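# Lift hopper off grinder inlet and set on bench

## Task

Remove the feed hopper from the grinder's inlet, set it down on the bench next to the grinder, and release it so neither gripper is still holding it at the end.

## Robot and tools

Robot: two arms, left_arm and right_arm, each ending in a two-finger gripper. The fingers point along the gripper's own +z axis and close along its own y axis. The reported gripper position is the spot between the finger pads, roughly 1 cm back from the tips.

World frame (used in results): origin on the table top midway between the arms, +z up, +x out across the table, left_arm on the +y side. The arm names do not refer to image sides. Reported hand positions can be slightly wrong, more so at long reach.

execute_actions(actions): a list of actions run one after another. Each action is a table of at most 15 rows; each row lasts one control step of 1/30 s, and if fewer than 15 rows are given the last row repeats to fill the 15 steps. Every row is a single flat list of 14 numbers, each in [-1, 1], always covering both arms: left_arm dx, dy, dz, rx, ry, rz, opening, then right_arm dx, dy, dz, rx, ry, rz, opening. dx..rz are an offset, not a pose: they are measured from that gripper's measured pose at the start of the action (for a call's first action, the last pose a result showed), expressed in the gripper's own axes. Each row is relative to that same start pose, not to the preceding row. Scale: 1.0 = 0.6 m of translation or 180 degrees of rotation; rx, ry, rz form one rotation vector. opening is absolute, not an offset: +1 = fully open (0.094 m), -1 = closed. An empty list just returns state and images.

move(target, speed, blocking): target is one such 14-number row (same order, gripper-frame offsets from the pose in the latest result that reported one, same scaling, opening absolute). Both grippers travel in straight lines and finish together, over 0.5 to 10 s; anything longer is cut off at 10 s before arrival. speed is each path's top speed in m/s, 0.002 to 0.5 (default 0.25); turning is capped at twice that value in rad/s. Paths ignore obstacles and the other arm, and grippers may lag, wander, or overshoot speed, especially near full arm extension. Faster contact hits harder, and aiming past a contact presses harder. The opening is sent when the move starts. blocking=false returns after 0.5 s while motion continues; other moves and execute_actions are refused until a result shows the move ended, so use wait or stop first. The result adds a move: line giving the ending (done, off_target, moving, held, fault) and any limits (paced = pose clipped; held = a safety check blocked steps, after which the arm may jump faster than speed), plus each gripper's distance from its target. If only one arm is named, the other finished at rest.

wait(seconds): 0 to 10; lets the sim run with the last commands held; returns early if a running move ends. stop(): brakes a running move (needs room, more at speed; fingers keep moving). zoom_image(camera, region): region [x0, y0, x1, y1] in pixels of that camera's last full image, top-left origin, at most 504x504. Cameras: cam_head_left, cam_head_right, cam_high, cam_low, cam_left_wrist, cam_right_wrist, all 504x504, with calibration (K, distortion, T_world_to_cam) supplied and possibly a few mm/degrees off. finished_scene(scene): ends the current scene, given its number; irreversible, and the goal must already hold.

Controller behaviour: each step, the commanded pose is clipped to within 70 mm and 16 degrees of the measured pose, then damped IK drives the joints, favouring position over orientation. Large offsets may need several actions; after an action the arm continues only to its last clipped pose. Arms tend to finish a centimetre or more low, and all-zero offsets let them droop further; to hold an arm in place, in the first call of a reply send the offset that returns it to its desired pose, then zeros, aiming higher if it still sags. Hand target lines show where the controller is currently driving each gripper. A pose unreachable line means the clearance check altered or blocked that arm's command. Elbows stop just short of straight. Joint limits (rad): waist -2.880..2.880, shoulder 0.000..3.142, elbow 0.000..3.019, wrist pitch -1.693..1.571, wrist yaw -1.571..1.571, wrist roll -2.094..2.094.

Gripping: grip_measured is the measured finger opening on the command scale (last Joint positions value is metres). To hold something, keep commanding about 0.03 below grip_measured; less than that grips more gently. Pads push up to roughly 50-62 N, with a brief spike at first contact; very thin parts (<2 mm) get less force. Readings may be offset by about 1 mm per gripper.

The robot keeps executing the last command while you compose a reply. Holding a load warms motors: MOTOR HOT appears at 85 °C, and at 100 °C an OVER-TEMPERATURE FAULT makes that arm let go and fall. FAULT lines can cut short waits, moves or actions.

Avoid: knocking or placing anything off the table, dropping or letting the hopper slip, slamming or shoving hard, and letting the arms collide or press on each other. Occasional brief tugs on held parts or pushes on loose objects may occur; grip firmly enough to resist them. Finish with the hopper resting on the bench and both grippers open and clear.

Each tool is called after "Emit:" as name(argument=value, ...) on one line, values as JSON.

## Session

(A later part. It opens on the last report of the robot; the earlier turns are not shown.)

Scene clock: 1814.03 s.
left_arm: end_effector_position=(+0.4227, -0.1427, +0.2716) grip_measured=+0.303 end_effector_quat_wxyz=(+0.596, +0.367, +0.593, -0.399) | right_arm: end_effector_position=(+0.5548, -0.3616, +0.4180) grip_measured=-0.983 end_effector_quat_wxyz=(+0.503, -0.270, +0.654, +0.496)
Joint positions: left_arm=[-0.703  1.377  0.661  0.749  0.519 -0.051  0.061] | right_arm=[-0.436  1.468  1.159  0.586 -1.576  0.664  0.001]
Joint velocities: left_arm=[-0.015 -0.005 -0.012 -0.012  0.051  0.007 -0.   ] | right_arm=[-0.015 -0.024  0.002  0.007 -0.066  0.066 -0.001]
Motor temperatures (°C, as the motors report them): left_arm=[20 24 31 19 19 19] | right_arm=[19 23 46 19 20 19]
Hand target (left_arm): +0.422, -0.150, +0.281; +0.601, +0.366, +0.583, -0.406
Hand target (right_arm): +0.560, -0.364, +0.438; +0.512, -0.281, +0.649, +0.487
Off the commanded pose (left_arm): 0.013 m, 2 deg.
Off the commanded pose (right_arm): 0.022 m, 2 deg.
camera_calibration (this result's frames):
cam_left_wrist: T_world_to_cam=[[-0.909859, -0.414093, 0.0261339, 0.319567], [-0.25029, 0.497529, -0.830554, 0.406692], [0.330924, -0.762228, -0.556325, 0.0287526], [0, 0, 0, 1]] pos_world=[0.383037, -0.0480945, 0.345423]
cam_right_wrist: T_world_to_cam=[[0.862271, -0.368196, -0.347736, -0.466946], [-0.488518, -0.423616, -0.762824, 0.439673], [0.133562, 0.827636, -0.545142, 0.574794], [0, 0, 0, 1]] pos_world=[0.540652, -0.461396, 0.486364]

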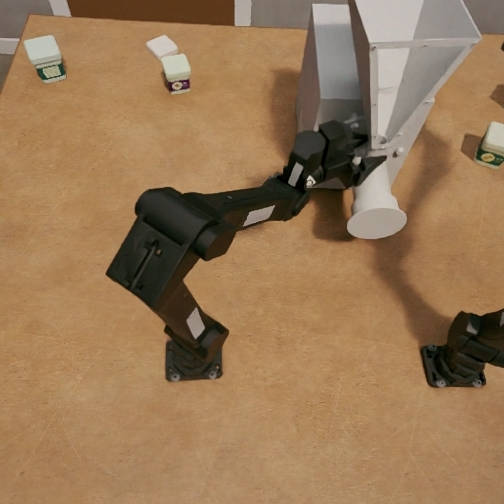

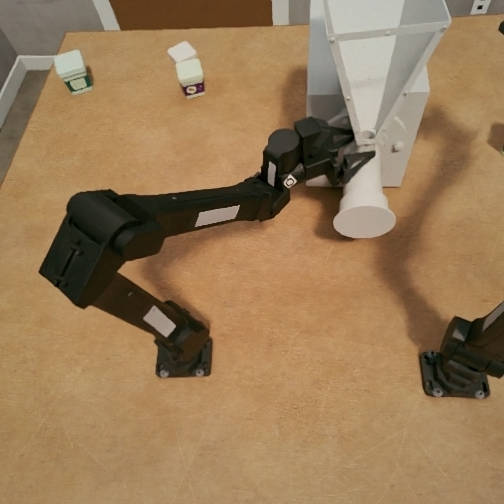

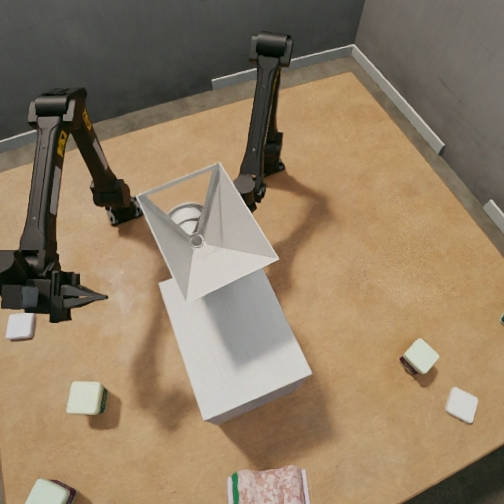

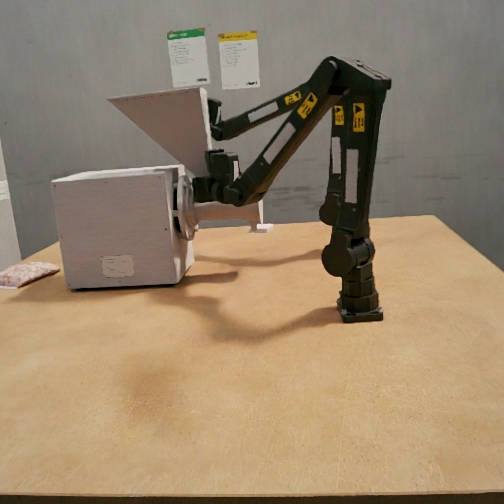

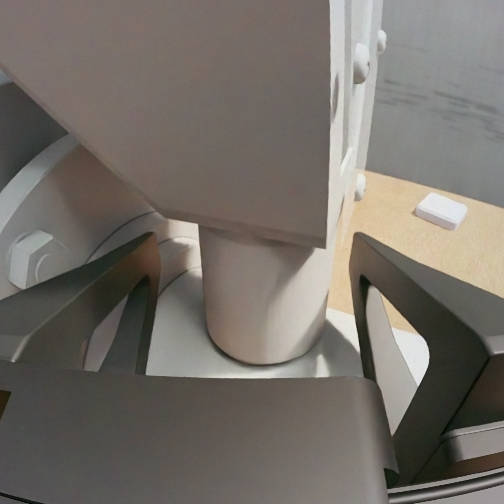

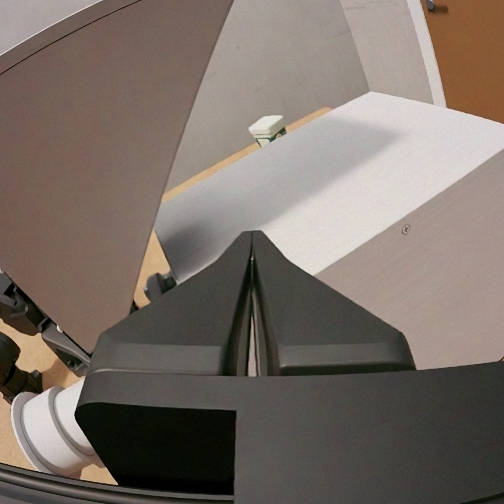

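Emit:
execute_actions(actions=[[[-0.018,-0.008,0.035,0,-0.008,0,0.3,-0.04,0,0,0,0,0,-1]]])

Scene clock: 1816.60 s.
left_arm: end_effector_position=(+0.4251, -0.1454, +0.2711) grip_measured=+0.302 end_effector_quat_wxyz=(+0.599, +0.357, +0.598, -0.394) | right_arm: end_effector_position=(+0.5556, -0.3620, +0.4193) grip_measured=-0.983 end_effector_quat_wxyz=(+0.495, -0.259, +0.658, +0.505)
Joint positions: left_arm=[-0.715  1.383  0.664  0.751  0.483 -0.059  0.061] | right_arm=[-0.436  1.468  1.165  0.569 -1.576  0.687  0.001]
Joint velocities: left_arm=[-0.015 -0.005  0.012 -0.022  0.007 -0.022  0.   ] | right_arm=[-0.005 -0.005  0.007  0.017 -0.022  0.095  0.   ]
Motor temperatures (°C, as the motors report them): left_arm=[20 24 31 19 19 19] | right_arm=[19 23 46 19 20 19]
Hand target (left_arm): +0.426, -0.163, +0.283; +0.603, +0.362, +0.585, -0.404
Hand target (right_arm): +0.562, -0.365, +0.440; +0.503, -0.270, +0.654, +0.496
Off the commanded pose (left_arm): 0.022 m, 2 deg.
Off the commanded pose (right_arm): 0.022 m, 2 deg.
camera_calibration (this result's frames):
cam_left_wrist: T_world_to_cam=[[-0.899353, -0.435837, 0.0347906, 0.310622], [-0.268515, 0.487777, -0.830646, 0.414533], [0.345057, -0.756386, -0.555712, 0.0202957], [0, 0, 0, 1]] pos_world=[0.383664, -0.0514675, 0.344802]
cam_right_wrist: T_world_to_cam=[[0.850766, -0.363338, -0.379715, -0.445735], [-0.512476, -0.413426, -0.752627, 0.453656], [0.116474, 0.834904, -0.53793, 0.584796], [0, 0, 0, 1]] pos_world=[0.54359, -0.462648, 0.486761]

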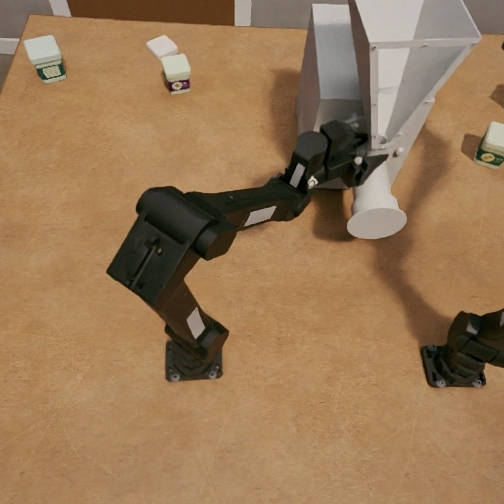

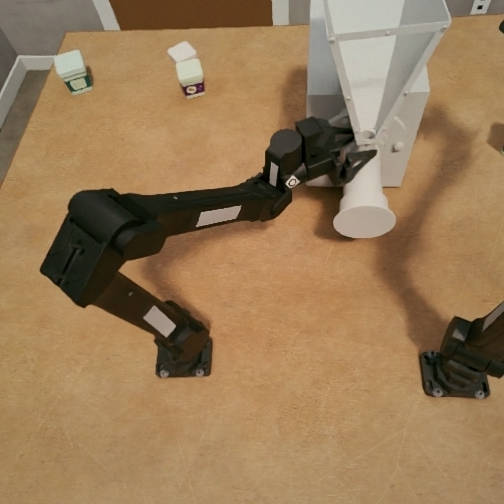

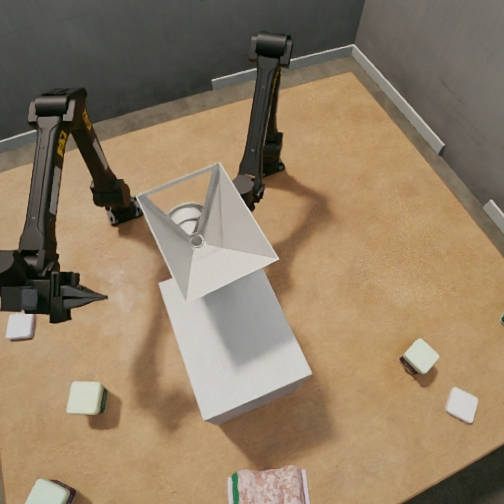

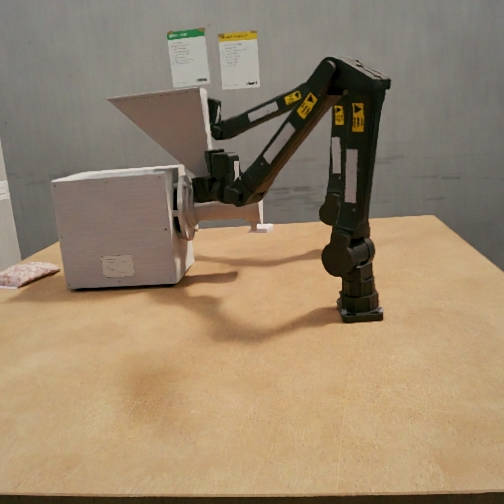

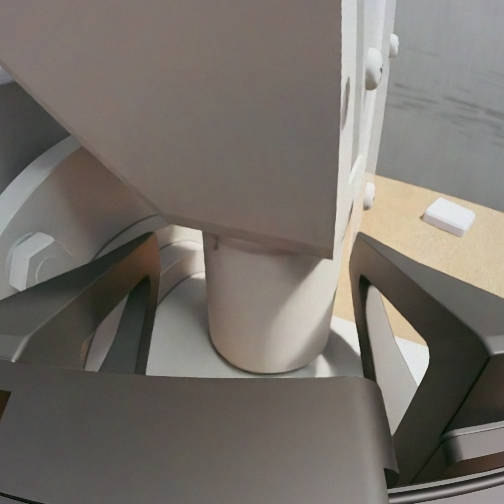

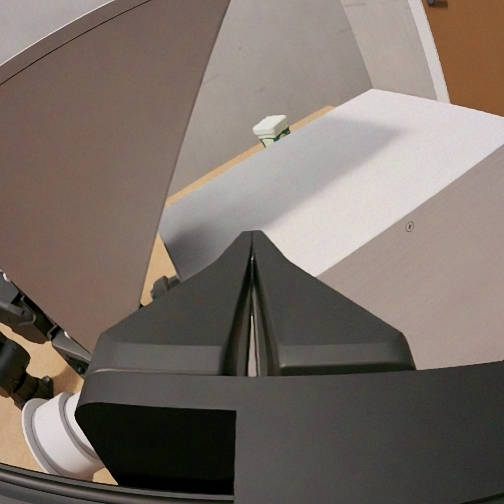

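Emit:
wait(seconds=1)

Scene clock: 1819.70 s.
left_arm: end_effector_position=(+0.4251, -0.1454, +0.2711) grip_measured=+0.302 end_effector_quat_wxyz=(+0.599, +0.357, +0.598, -0.394) | right_arm: end_effector_position=(+0.5556, -0.3620, +0.4193) grip_measured=-0.983 end_effector_quat_wxyz=(+0.494, -0.259, +0.659, +0.505)
Joint positions: left_arm=[-0.715  1.383  0.664  0.751  0.483 -0.059  0.061] | right_arm=[-0.436  1.468  1.165  0.569 -1.576  0.689  0.001]
Joint velocities: left_arm=[-0.015 -0.024 -0.012 -0.032 -0.037  0.037  0.   ] | right_arm=[-0.005  0.005  0.002  0.002 -0.066  0.022  0.   ]
Motor temperatures (°C, as the motors report them): left_arm=[20 23 31 19 19 19] | right_arm=[19 23 46 19 20 19]
Hand target (left_arm): +0.426, -0.163, +0.283; +0.603, +0.362, +0.585, -0.404
Hand target (right_arm): +0.562, -0.365, +0.440; +0.503, -0.270, +0.654, +0.496
Off the commanded pose (left_arm): 0.022 m, 2 deg.
Off the commanded pose (right_arm): 0.022 m, 2 deg.
wait: 1.00 s; at rest from the start
camera_calibration (this result's frames):
cam_left_wrist: T_world_to_cam=[[-0.899346, -0.435822, 0.0351717, 0.310518], [-0.268795, 0.487642, -0.830635, 0.414629], [0.344858, -0.756482, -0.555705, 0.0203644], [0, 0, 0, 1]] pos_world=[0.38369, -0.0514548, 0.344801]
cam_right_wrist: T_world_to_cam=[[0.85023, -0.363113, -0.381126, -0.444765], [-0.513534, -0.412977, -0.752152, 0.454207], [0.11572, 0.835224, -0.537597, 0.585191], [0, 0, 0, 1]] pos_world=[0.543685, -0.462688, 0.486718]

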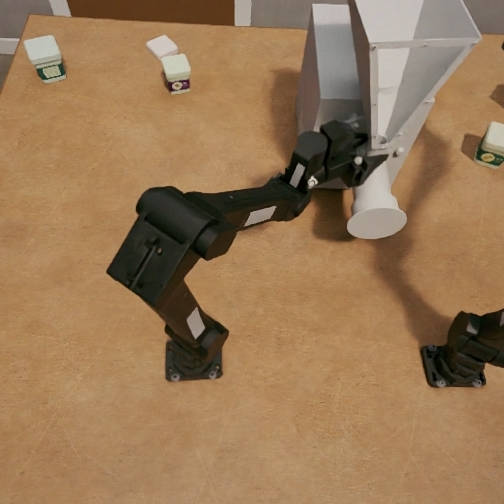

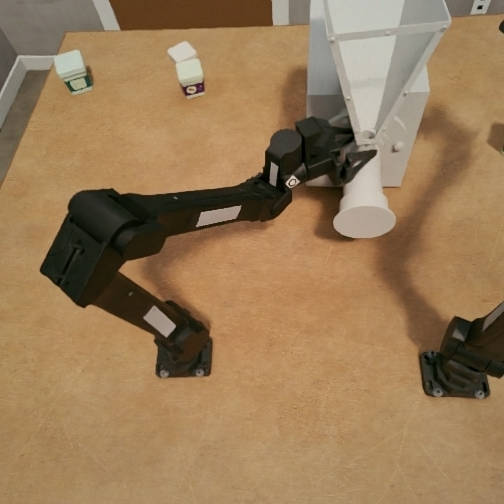

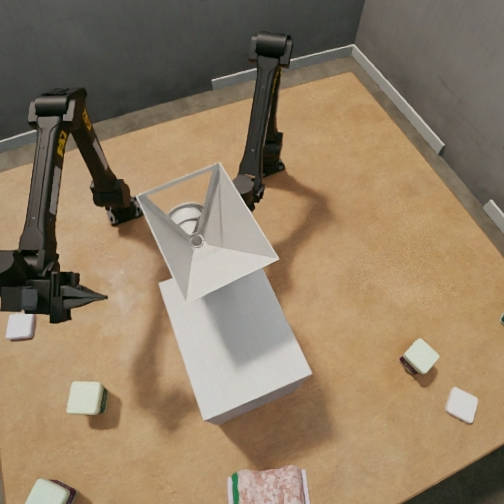

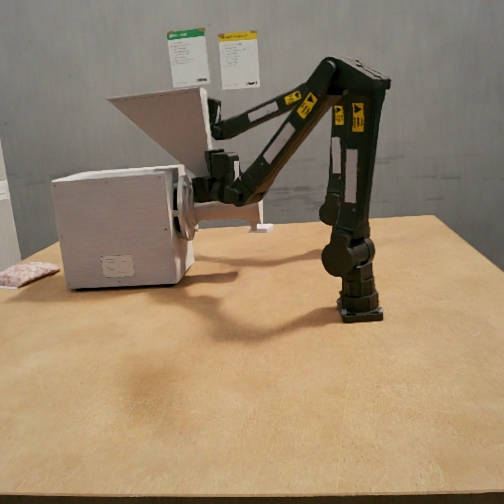

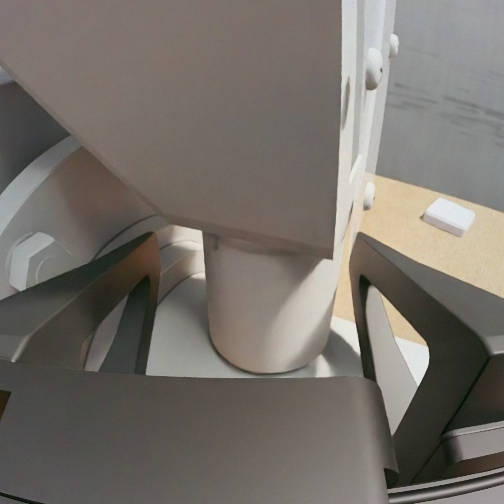

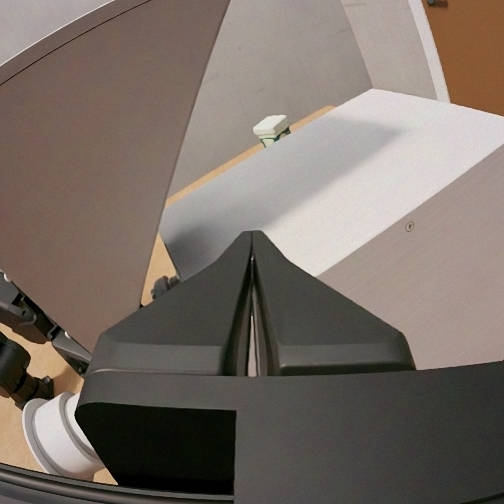

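Emit:
execute_actions(actions=[[[-0.018,-0.008,0.02,0,-0.008,0,-0.05,-0.04,0,0,0,0,0,-1]]])

Emit:
wait(seconds=1)

Scene clock: 1824.20 s.
left_arm: end_effector_position=(+0.4241, -0.1482, +0.2712) grip_measured=-0.047 end_effector_quat_wxyz=(+0.600, +0.352, +0.601, -0.393) | right_arm: end_effector_position=(+0.5565, -0.3624, +0.4215) grip_measured=-0.983 end_effector_quat_wxyz=(+0.486, -0.248, +0.663, +0.513)
Joint positions: left_arm=[-0.726  1.383  0.664  0.752  0.46  -0.066  0.045] | right_arm=[-0.436  1.468  1.172  0.553 -1.576  0.711  0.001]
Joint velocities: left_arm=[-0.005  0.005 -0.002 -0.017 -0.007  0.007 -0.   ] | right_arm=[-0.024 -0.005 -0.007 -0.012 -0.051 -0.022  0.   ]
Motor temperatures (°C, as the motors report them): left_arm=[20 23 31 19 19 19] | right_arm=[19 23 46 19 20 19]
Hand target (left_arm): +0.426, -0.157, +0.282; +0.607, +0.352, +0.591, -0.399
Hand target (right_arm): +0.563, -0.366, +0.441; +0.494, -0.259, +0.659, +0.505
Off the commanded pose (left_arm): 0.015 m, 2 deg.
Off the commanded pose (right_arm): 0.022 m, 2 deg.
camera_calibration (this result's frames):
cam_left_wrist: T_world_to_cam=[[-0.894503, -0.445053, 0.0423436, 0.303014], [-0.278848, 0.481391, -0.830967, 0.419254], [0.34944, -0.75511, -0.554708, 0.0166495], [0, 0, 0, 1]] pos_world=[0.382138, -0.0543956, 0.344791]
cam_right_wrist: T_world_to_cam=[[0.838833, -0.3583, -0.409855, -0.42469], [-0.535057, -0.403826, -0.74205, 0.467188], [0.100367, 0.841752, -0.530453, 0.594482], [0, 0, 0, 1]] pos_world=[0.54655, -0.46391, 0.487961]

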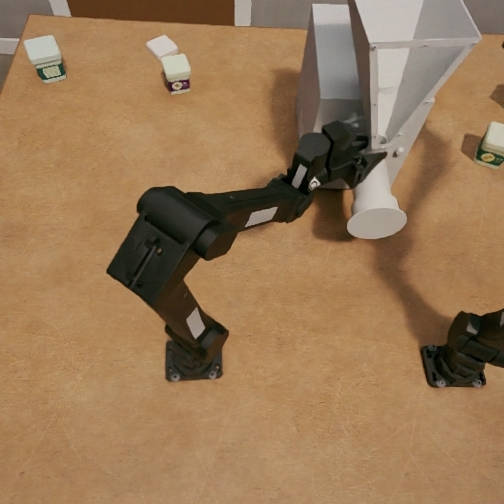

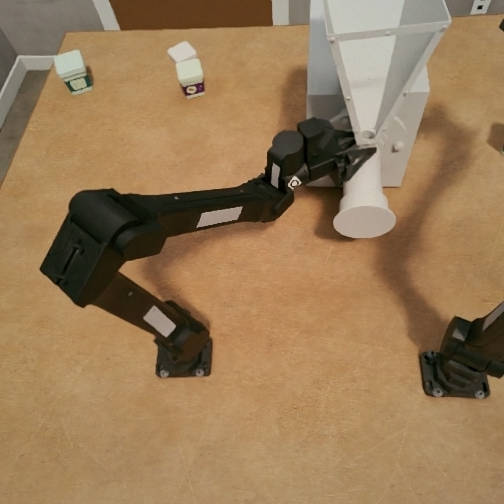

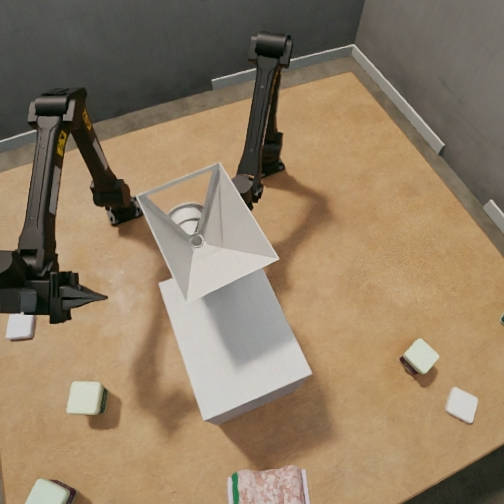

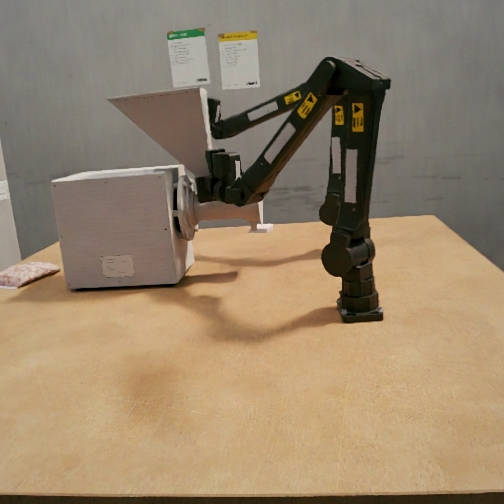

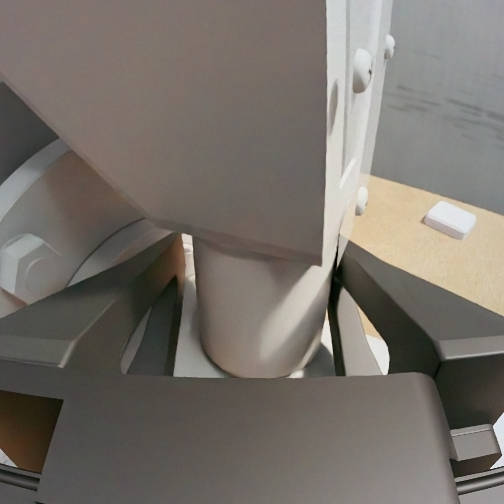

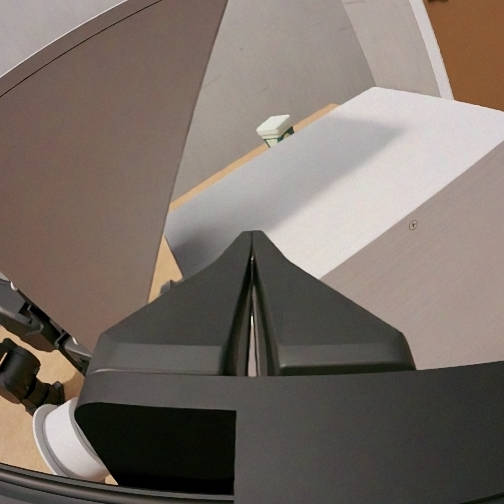

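Scene clock: 1825.20 s.
left_arm: end_effector_position=(+0.4241, -0.1482, +0.2712) grip_measured=-0.047 end_effector_quat_wxyz=(+0.600, +0.352, +0.601, -0.393) | right_arm: end_effector_position=(+0.5565, -0.3624, +0.4215) grip_measured=-0.983 end_effector_quat_wxyz=(+0.486, -0.248, +0.663, +0.513)
Joint positions: left_arm=[-0.726  1.383  0.664  0.752  0.46  -0.066  0.045] | right_arm=[-0.436  1.468  1.172  0.553 -1.576  0.713  0.001]
Joint velocities: left_arm=[ 0.005  0.005 -0.022 -0.012 -0.022  0.022  0.   ] | right_arm=[ 0.005 -0.005 -0.002 -0.002 -0.007 -0.007  0.   ]
Motor temperatures (°C, as the motors report them): left_arm=[20 23 31 19 19 19] | right_arm=[19 23 47 19 20 19]
Hand target (left_arm): +0.426, -0.157, +0.282; +0.607, +0.352, +0.591, -0.399
Hand target (right_arm): +0.563, -0.366, +0.441; +0.494, -0.259, +0.659, +0.505
Off the commanded pose (left_arm): 0.015 m, 2 deg.
Off the commanded pose (right_arm): 0.022 m, 2 deg.
wait: 1.00 s; at rest by 0.17 s
camera_calibration (this result's frames):
cam_left_wrist: T_world_to_cam=[[-0.894503, -0.445053, 0.0423436, 0.303014], [-0.278848, 0.481391, -0.830967, 0.419254], [0.34944, -0.75511, -0.554708, 0.0166495], [0, 0, 0, 1]] pos_world=[0.382138, -0.0543956, 0.344791]
cam_right_wrist: T_world_to_cam=[[0.838255, -0.358057, -0.411246, -0.423694], [-0.5361, -0.403383, -0.741538, 0.467713], [0.0996232, 0.842067, -0.530093, 0.594858], [0, 0, 0, 1]] pos_world=[0.546643, -0.463949, 0.487914]

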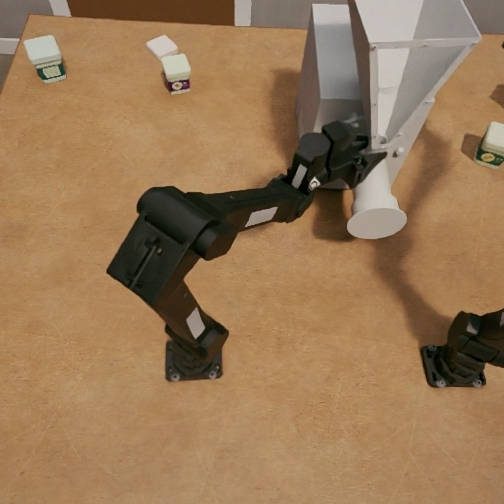

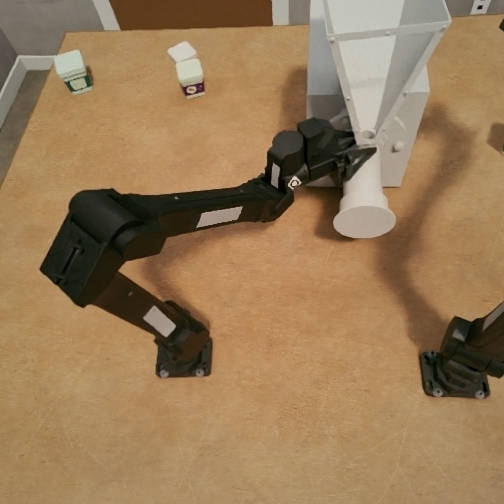

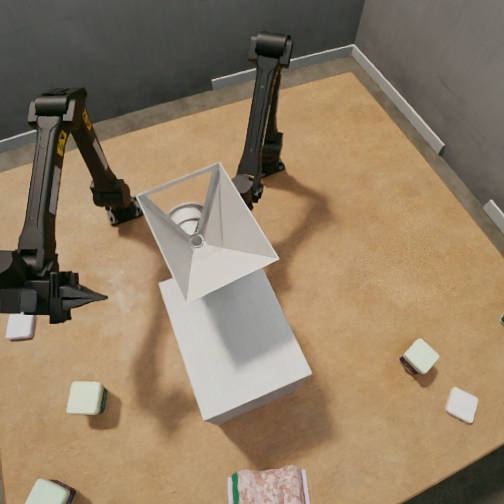

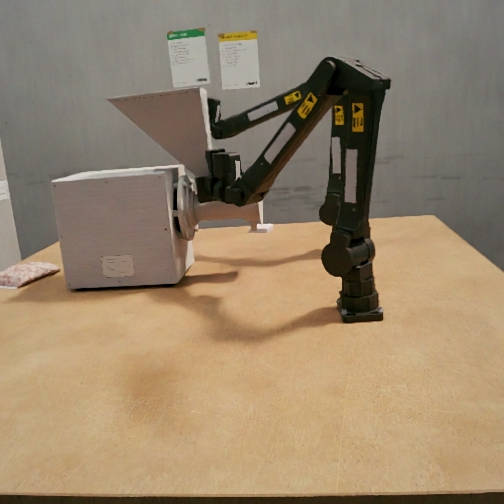

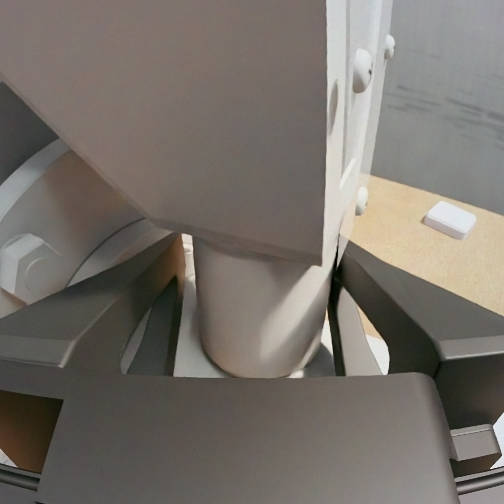

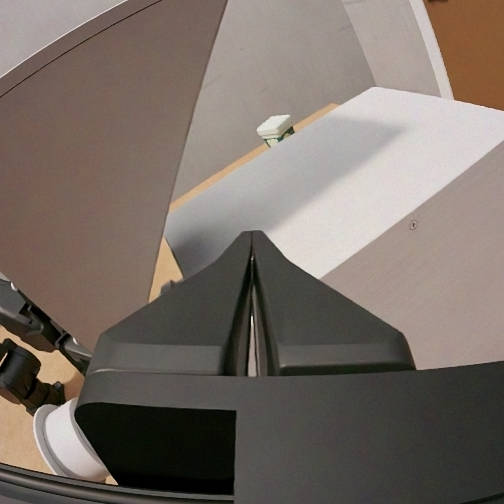

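Emit:
execute_actions(actions=[[[-0.018,0,0.01,0,-0.008,0,-0.3,-0.04,0,0,0,0,0,-1]]])

Emit:
wait(seconds=1)

Scene clock: 1829.70 s.
left_arm: end_effector_position=(+0.4223, -0.1498, +0.2716) grip_measured=-0.193 end_effector_quat_wxyz=(+0.599, +0.353, +0.600, -0.395) | right_arm: end_effector_position=(+0.5576, -0.3628, +0.4245) grip_measured=-0.983 end_effector_quat_wxyz=(+0.478, -0.238, +0.666, +0.520)
Joint positions: left_arm=[-0.73   1.383  0.664  0.754  0.462 -0.067  0.038] | right_arm=[-0.436  1.468  1.182  0.537 -1.576  0.735  0.001]
Joint velocities: left_arm=[ 0.005 -0.015 -0.012 -0.002  0.051 -0.051  0.001] | right_arm=[ 0.005 -0.005 -0.012  0.002  0.022  0.051 -0.   ]
Motor temperatures (°C, as the motors report them): left_arm=[20 23 31 19 19 19] | right_arm=[19 23 47 19 20 19]
Hand target (left_arm): +0.427, -0.153, +0.282; +0.607, +0.347, +0.594, -0.398
Hand target (right_arm): +0.565, -0.366, +0.443; +0.486, -0.247, +0.663, +0.513
Off the commanded pose (left_arm): 0.012 m, 1 deg.
Off the commanded pose (right_arm): 0.021 m, 2 deg.
camera_calibration (this result's frames):
cam_left_wrist: T_world_to_cam=[[-0.897081, -0.439846, 0.0421994, 0.302617], [-0.275356, 0.481785, -0.831903, 0.418714], [0.345578, -0.757904, -0.553314, 0.0171497], [0, 0, 0, 1]] pos_world=[0.380841, -0.0556273, 0.345049]
cam_right_wrist: T_world_to_cam=[[0.826766, -0.353207, -0.43784, -0.404069], [-0.556025, -0.394916, -0.731353, 0.480189], [0.0854095, 0.848108, -0.522895, 0.603792], [0, 0, 0, 1]] pos_world=[0.549497, -0.465166, 0.48999]

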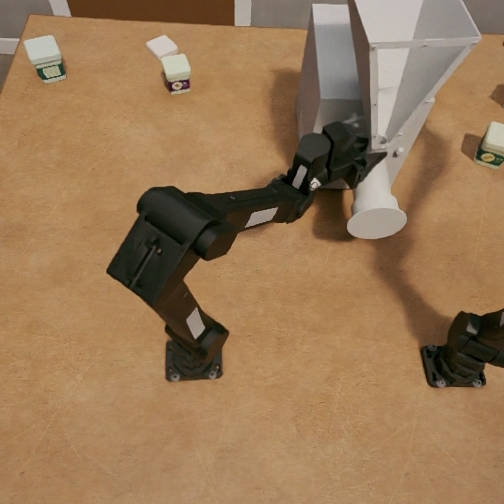

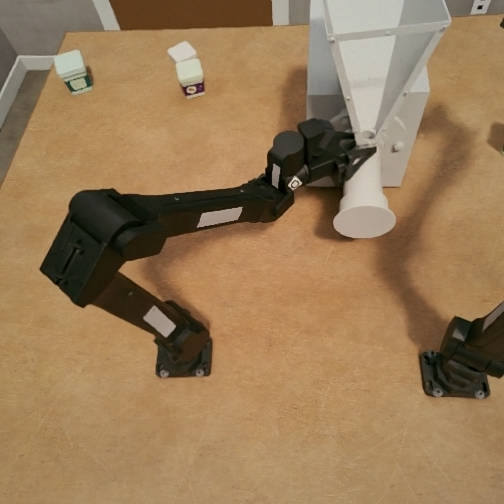

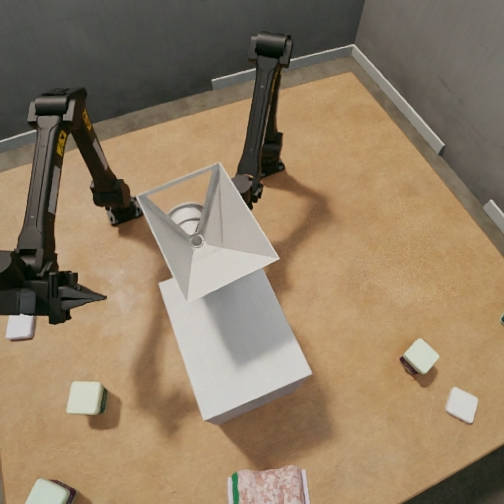

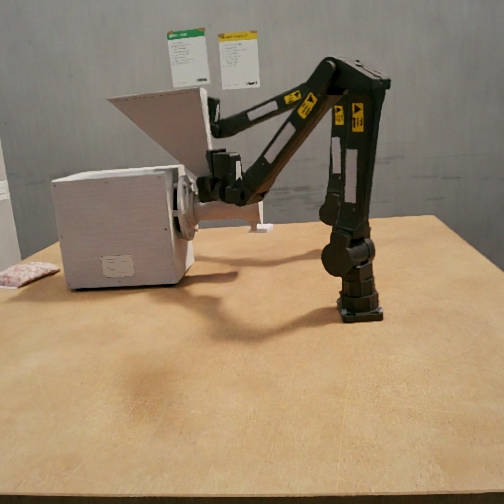

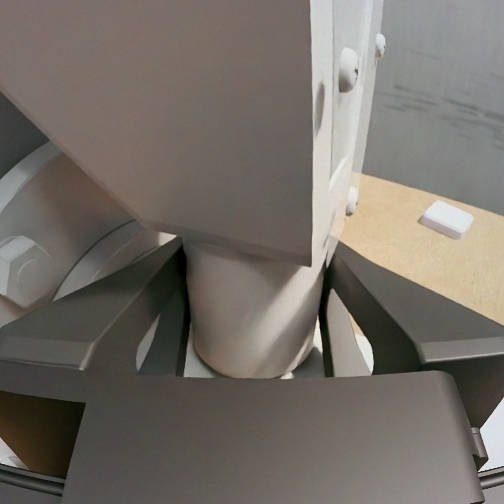

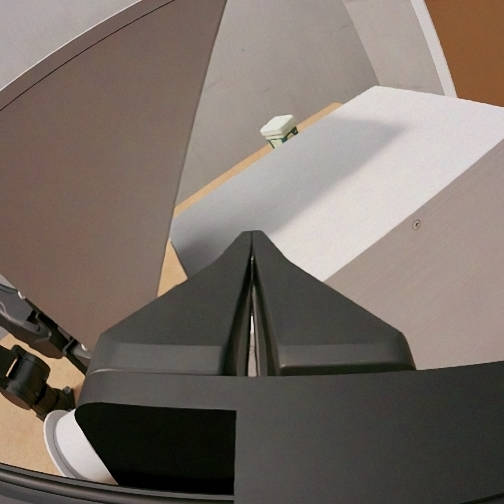

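Scene clock: 1830.70 s.
left_arm: end_effector_position=(+0.4223, -0.1498, +0.2716) grip_measured=-0.193 end_effector_quat_wxyz=(+0.599, +0.353, +0.600, -0.395) | right_arm: end_effector_position=(+0.5576, -0.3628, +0.4245) grip_measured=-0.983 end_effector_quat_wxyz=(+0.478, -0.237, +0.667, +0.521)
Joint positions: left_arm=[-0.73   1.383  0.664  0.754  0.462 -0.067  0.038] | right_arm=[-0.436  1.468  1.182  0.537 -1.576  0.737  0.001]
Joint velocities: left_arm=[ 0.005 -0.015 -0.002  0.007 -0.051 -0.037  0.   ] | right_arm=[-0.015 -0.005 -0.002 -0.007  0.022 -0.007 -0.001]
Motor temperatures (°C, as the motors report them): left_arm=[20 23 31 19 19 19] | right_arm=[19 23 47 19 20 19]
Hand target (left_arm): +0.427, -0.153, +0.282; +0.607, +0.347, +0.594, -0.398
Hand target (right_arm): +0.565, -0.366, +0.443; +0.486, -0.247, +0.663, +0.513
Off the commanded pose (left_arm): 0.012 m, 1 deg.
Off the commanded pose (right_arm): 0.021 m, 2 deg.
wait: 1.00 s; at rest by 0.17 s
camera_calibration (this result's frames):
cam_left_wrist: T_world_to_cam=[[-0.897081, -0.439846, 0.0421994, 0.302617], [-0.275356, 0.481785, -0.831903, 0.418714], [0.345578, -0.757904, -0.553314, 0.0171497], [0, 0, 0, 1]] pos_world=[0.380841, -0.0556273, 0.345049]
cam_right_wrist: T_world_to_cam=[[0.826149, -0.352948, -0.439211, -0.403048], [-0.557053, -0.39448, -0.730806, 0.480688], [0.0846765, 0.848418, -0.52251, 0.60415], [0, 0, 0, 1]] pos_world=[0.549589, -0.465205, 0.489941]

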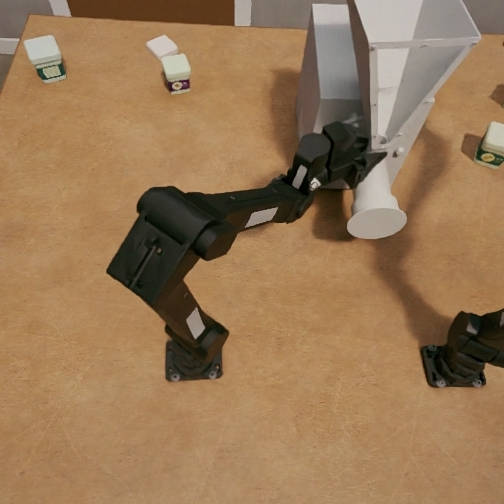

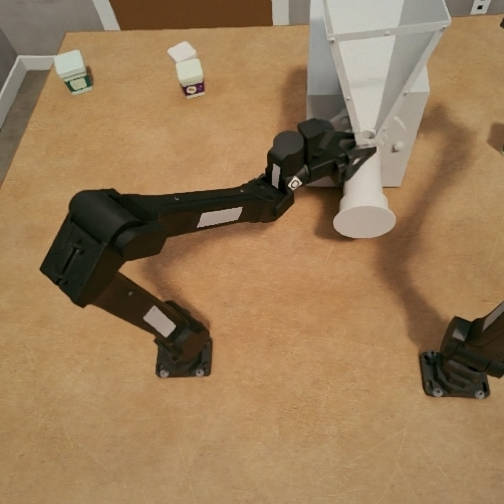

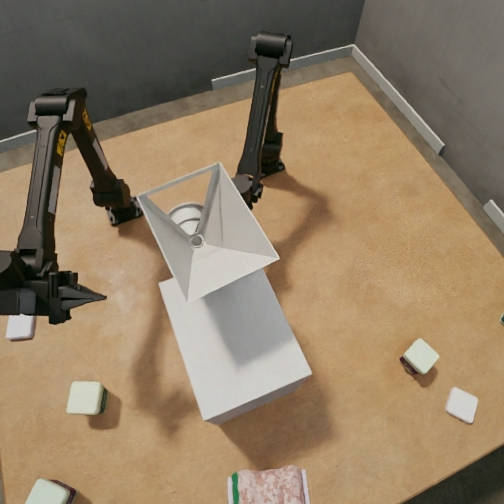

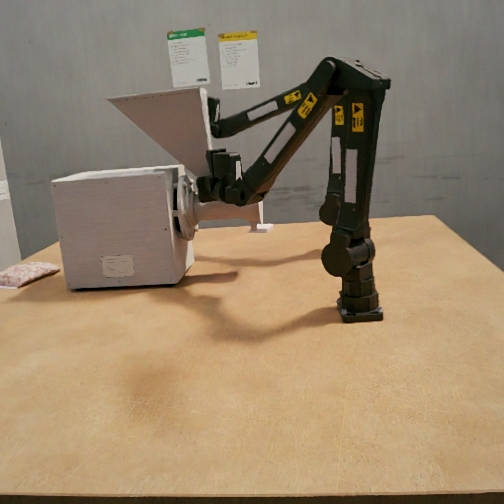

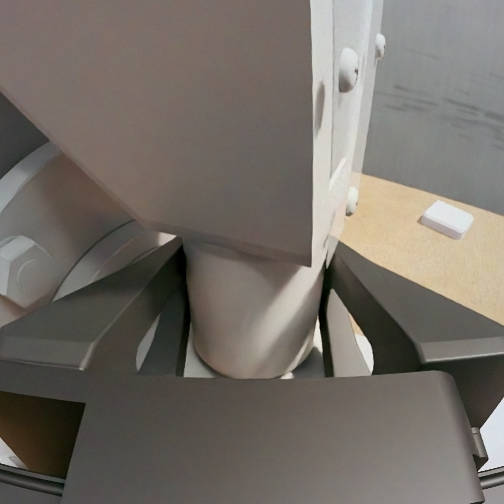

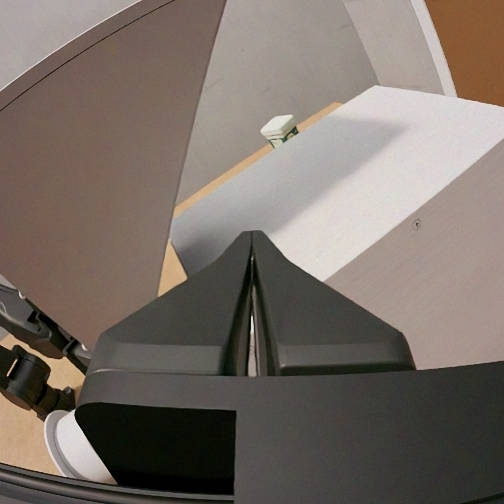

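Emit:
execute_actions(actions=[[[-0.03,0,0,0,0,0.01,-0.3,-0.04,0,0,0,0,0,-1],[-0.04,0,0,0,0,0.02,-0.3,-0.04,0,0,0,0,0,-1],[-0.05,0,0,0,0,0.03,-0.3,-0.04,0,0,0,0,0,-1],[-0.06,0,0,0,0,0.04,-0.3,-0.04,0,0,0,0,0,-1],[-0.07,0,0,0,0,0.05,-0.3,-0.04,0,0,0,0,0,-1],[-0.08,0,0,0,0,0.05,-0.3,-0.04,0,0,0,0,0,-1],[-0.09,0,0,0,0,0.05,-0.3,-0.04,0,0,0,0,0,-1],[-0.10,0,0,0,0,0.05,-0.3,-0.04,0,0,0,0,0,-1]]])

Emit:
wait(seconds=1)

Scene clock: 1847.00 s.
left_arm: end_effector_position=(+0.4217, -0.1488, +0.2725) grip_measured=-0.193 end_effector_quat_wxyz=(+0.576, +0.382, +0.624, -0.365) | right_arm: end_effector_position=(+0.5588, -0.3634, +0.4281) grip_measured=-0.983 end_effector_quat_wxyz=(+0.471, -0.228, +0.670, +0.527)
Joint positions: left_arm=[-0.73   1.324  0.698  0.549  0.459  0.019  0.038] | right_arm=[-0.436  1.468  1.193  0.521 -1.576  0.759  0.001]
Joint velocities: left_arm=[-0.005 -0.015 -0.002 -0.027  0.007  0.037 -0.   ] | right_arm=[ 0.015 -0.015  0.002 -0.002 -0.022  0.022 -0.001]
Motor temperatures (°C, as the motors report them): left_arm=[20 23 31 19 19 19] | right_arm=[19 23 48 19 20 19]
Hand target (left_arm): +0.421, -0.146, +0.331; +0.630, +0.397, +0.570, -0.347
Hand target (right_arm): +0.567, -0.367, +0.445; +0.478, -0.237, +0.667, +0.520
Off the commanded pose (left_arm): 0.059 m, 9 deg.
Off the commanded pose (right_arm): 0.020 m, 2 deg.
camera_calibration (this result's frames):
cam_left_wrist: T_world_to_cam=[[-0.896317, -0.443366, 0.00643272, 0.31137], [-0.286016, 0.567008, -0.772462, 0.419757], [0.338836, -0.694211, -0.635029, 0.0531483], [0, 0, 0, 1]] pos_world=[0.381135, -0.0630583, 0.355994]
cam_right_wrist: T_world_to_cam=[[0.814886, -0.348196, -0.463379, -0.384345], [-0.575162, -0.386788, -0.720822, 0.492416], [0.0717575, 0.853906, -0.515457, 0.612554], [0, 0, 0, 1]] pos_world=[0.552461, -0.46643, 0.492591]

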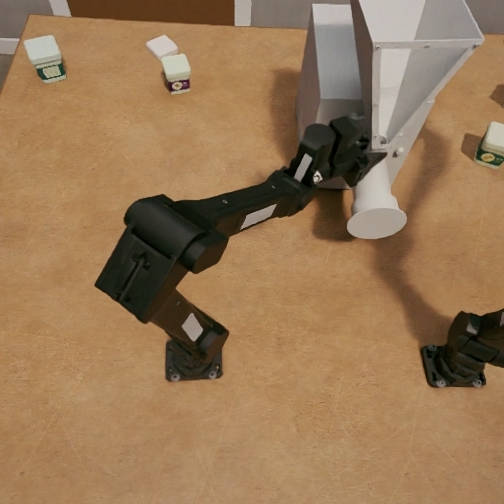

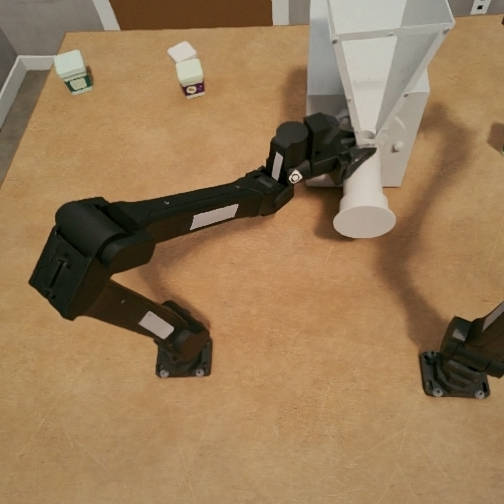

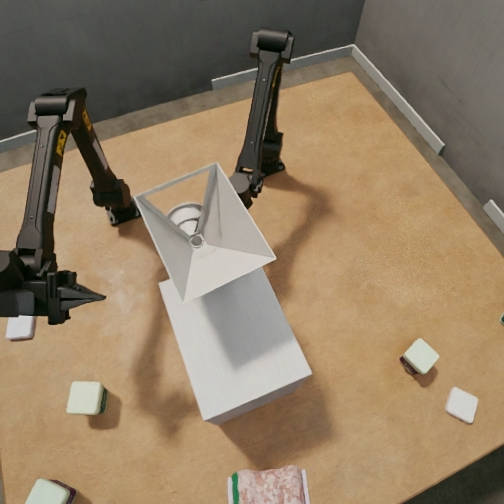

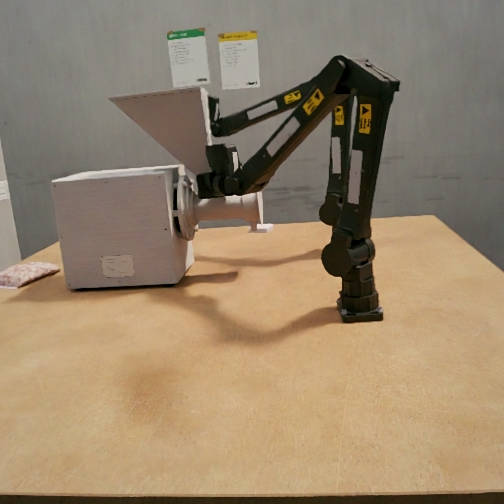

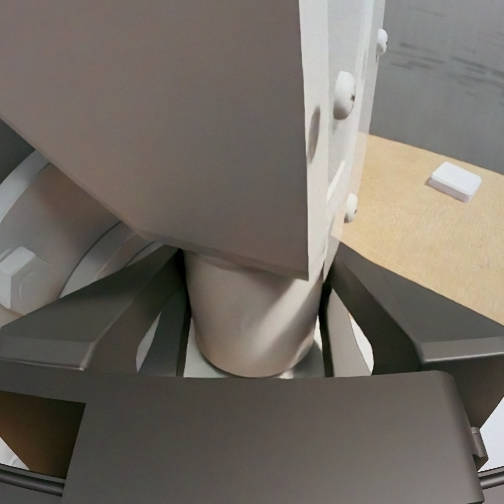

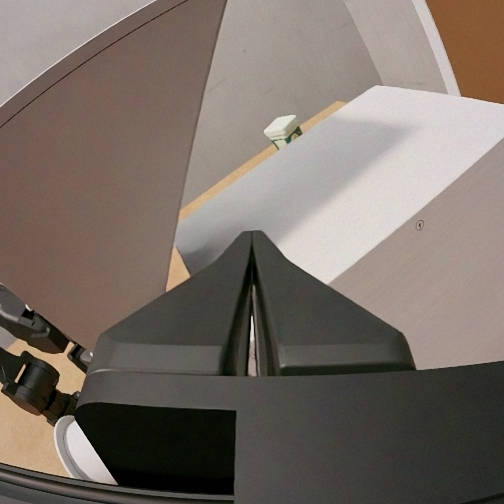

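Scene clock: 1848.00 s.
left_arm: end_effector_position=(+0.4217, -0.1488, +0.2722) grip_measured=-0.193 end_effector_quat_wxyz=(+0.576, +0.382, +0.624, -0.365) | right_arm: end_effector_position=(+0.5588, -0.3634, +0.4281) grip_measured=-0.983 end_effector_quat_wxyz=(+0.470, -0.228, +0.670, +0.527)
Joint positions: left_arm=[-0.73   1.324  0.698  0.548  0.459  0.02   0.038] | right_arm=[-0.436  1.468  1.193  0.521 -1.576  0.761  0.001]
Joint velocities: left_arm=[ 0.005 -0.024 -0.017  0.002 -0.037  0.007  0.001] | right_arm=[-0.005 -0.005 -0.017  0.012  0.022 -0.081 -0.   ]
Motor temperatures (°C, as the motors report them): left_arm=[20 23 31 19 19 19] | right_arm=[19 23 48 19 20 19]
Hand target (left_arm): +0.421, -0.146, +0.330; +0.630, +0.397, +0.571, -0.347
Hand target (right_arm): +0.567, -0.367, +0.445; +0.478, -0.237, +0.667, +0.520
Off the commanded pose (left_arm): 0.059 m, 9 deg.
Off the commanded pose (right_arm): 0.020 m, 2 deg.
wait: 1.00 s; at rest by 0.17 s
camera_calibration (this result's frames):
cam_left_wrist: T_world_to_cam=[[-0.89634, -0.443325, 0.00617821, 0.311448], [-0.28616, 0.567819, -0.771812, 0.419549], [0.338655, -0.693574, -0.635821, 0.053384], [0, 0, 0, 1]] pos_world=[0.381142, -0.0631298, 0.355831]
cam_right_wrist: T_world_to_cam=[[0.814233, -0.347921, -0.464731, -0.383302], [-0.576175, -0.386358, -0.720243, 0.49289], [0.071035, 0.854212, -0.515049, 0.612894], [0, 0, 0, 1]] pos_world=[0.552551, -0.466468, 0.492539]

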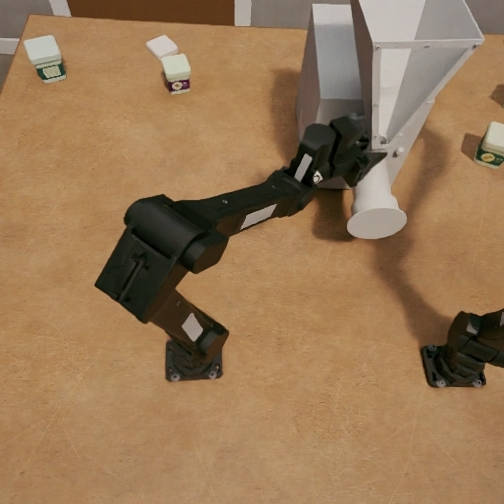

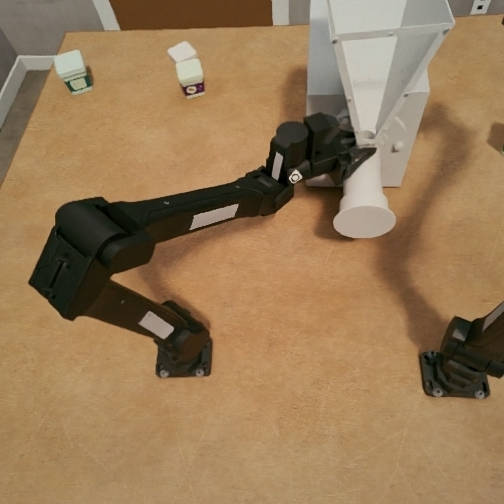

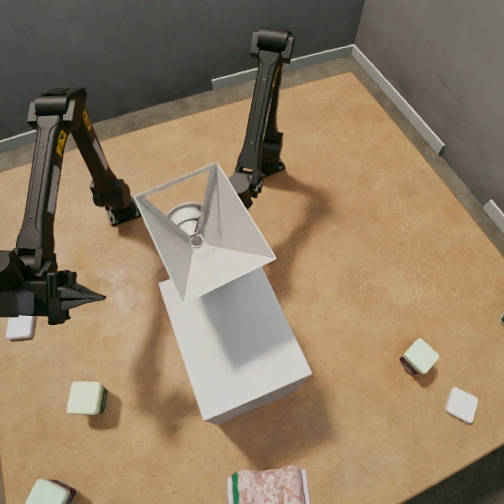

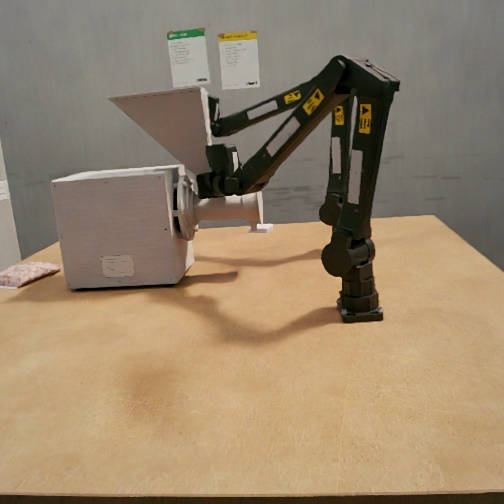

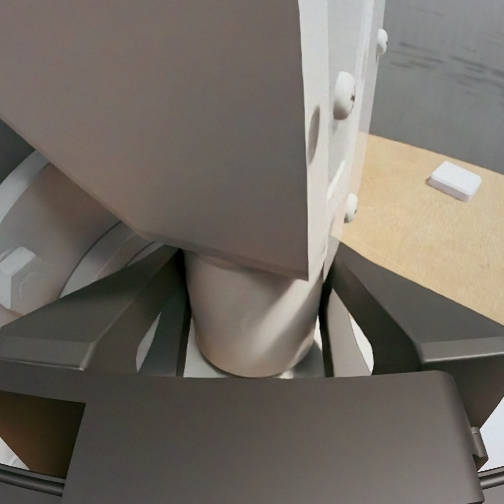

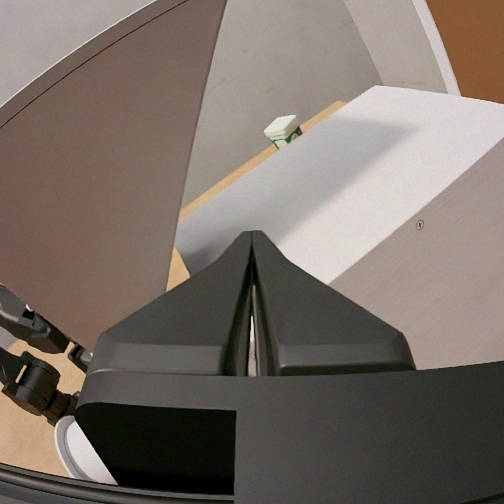

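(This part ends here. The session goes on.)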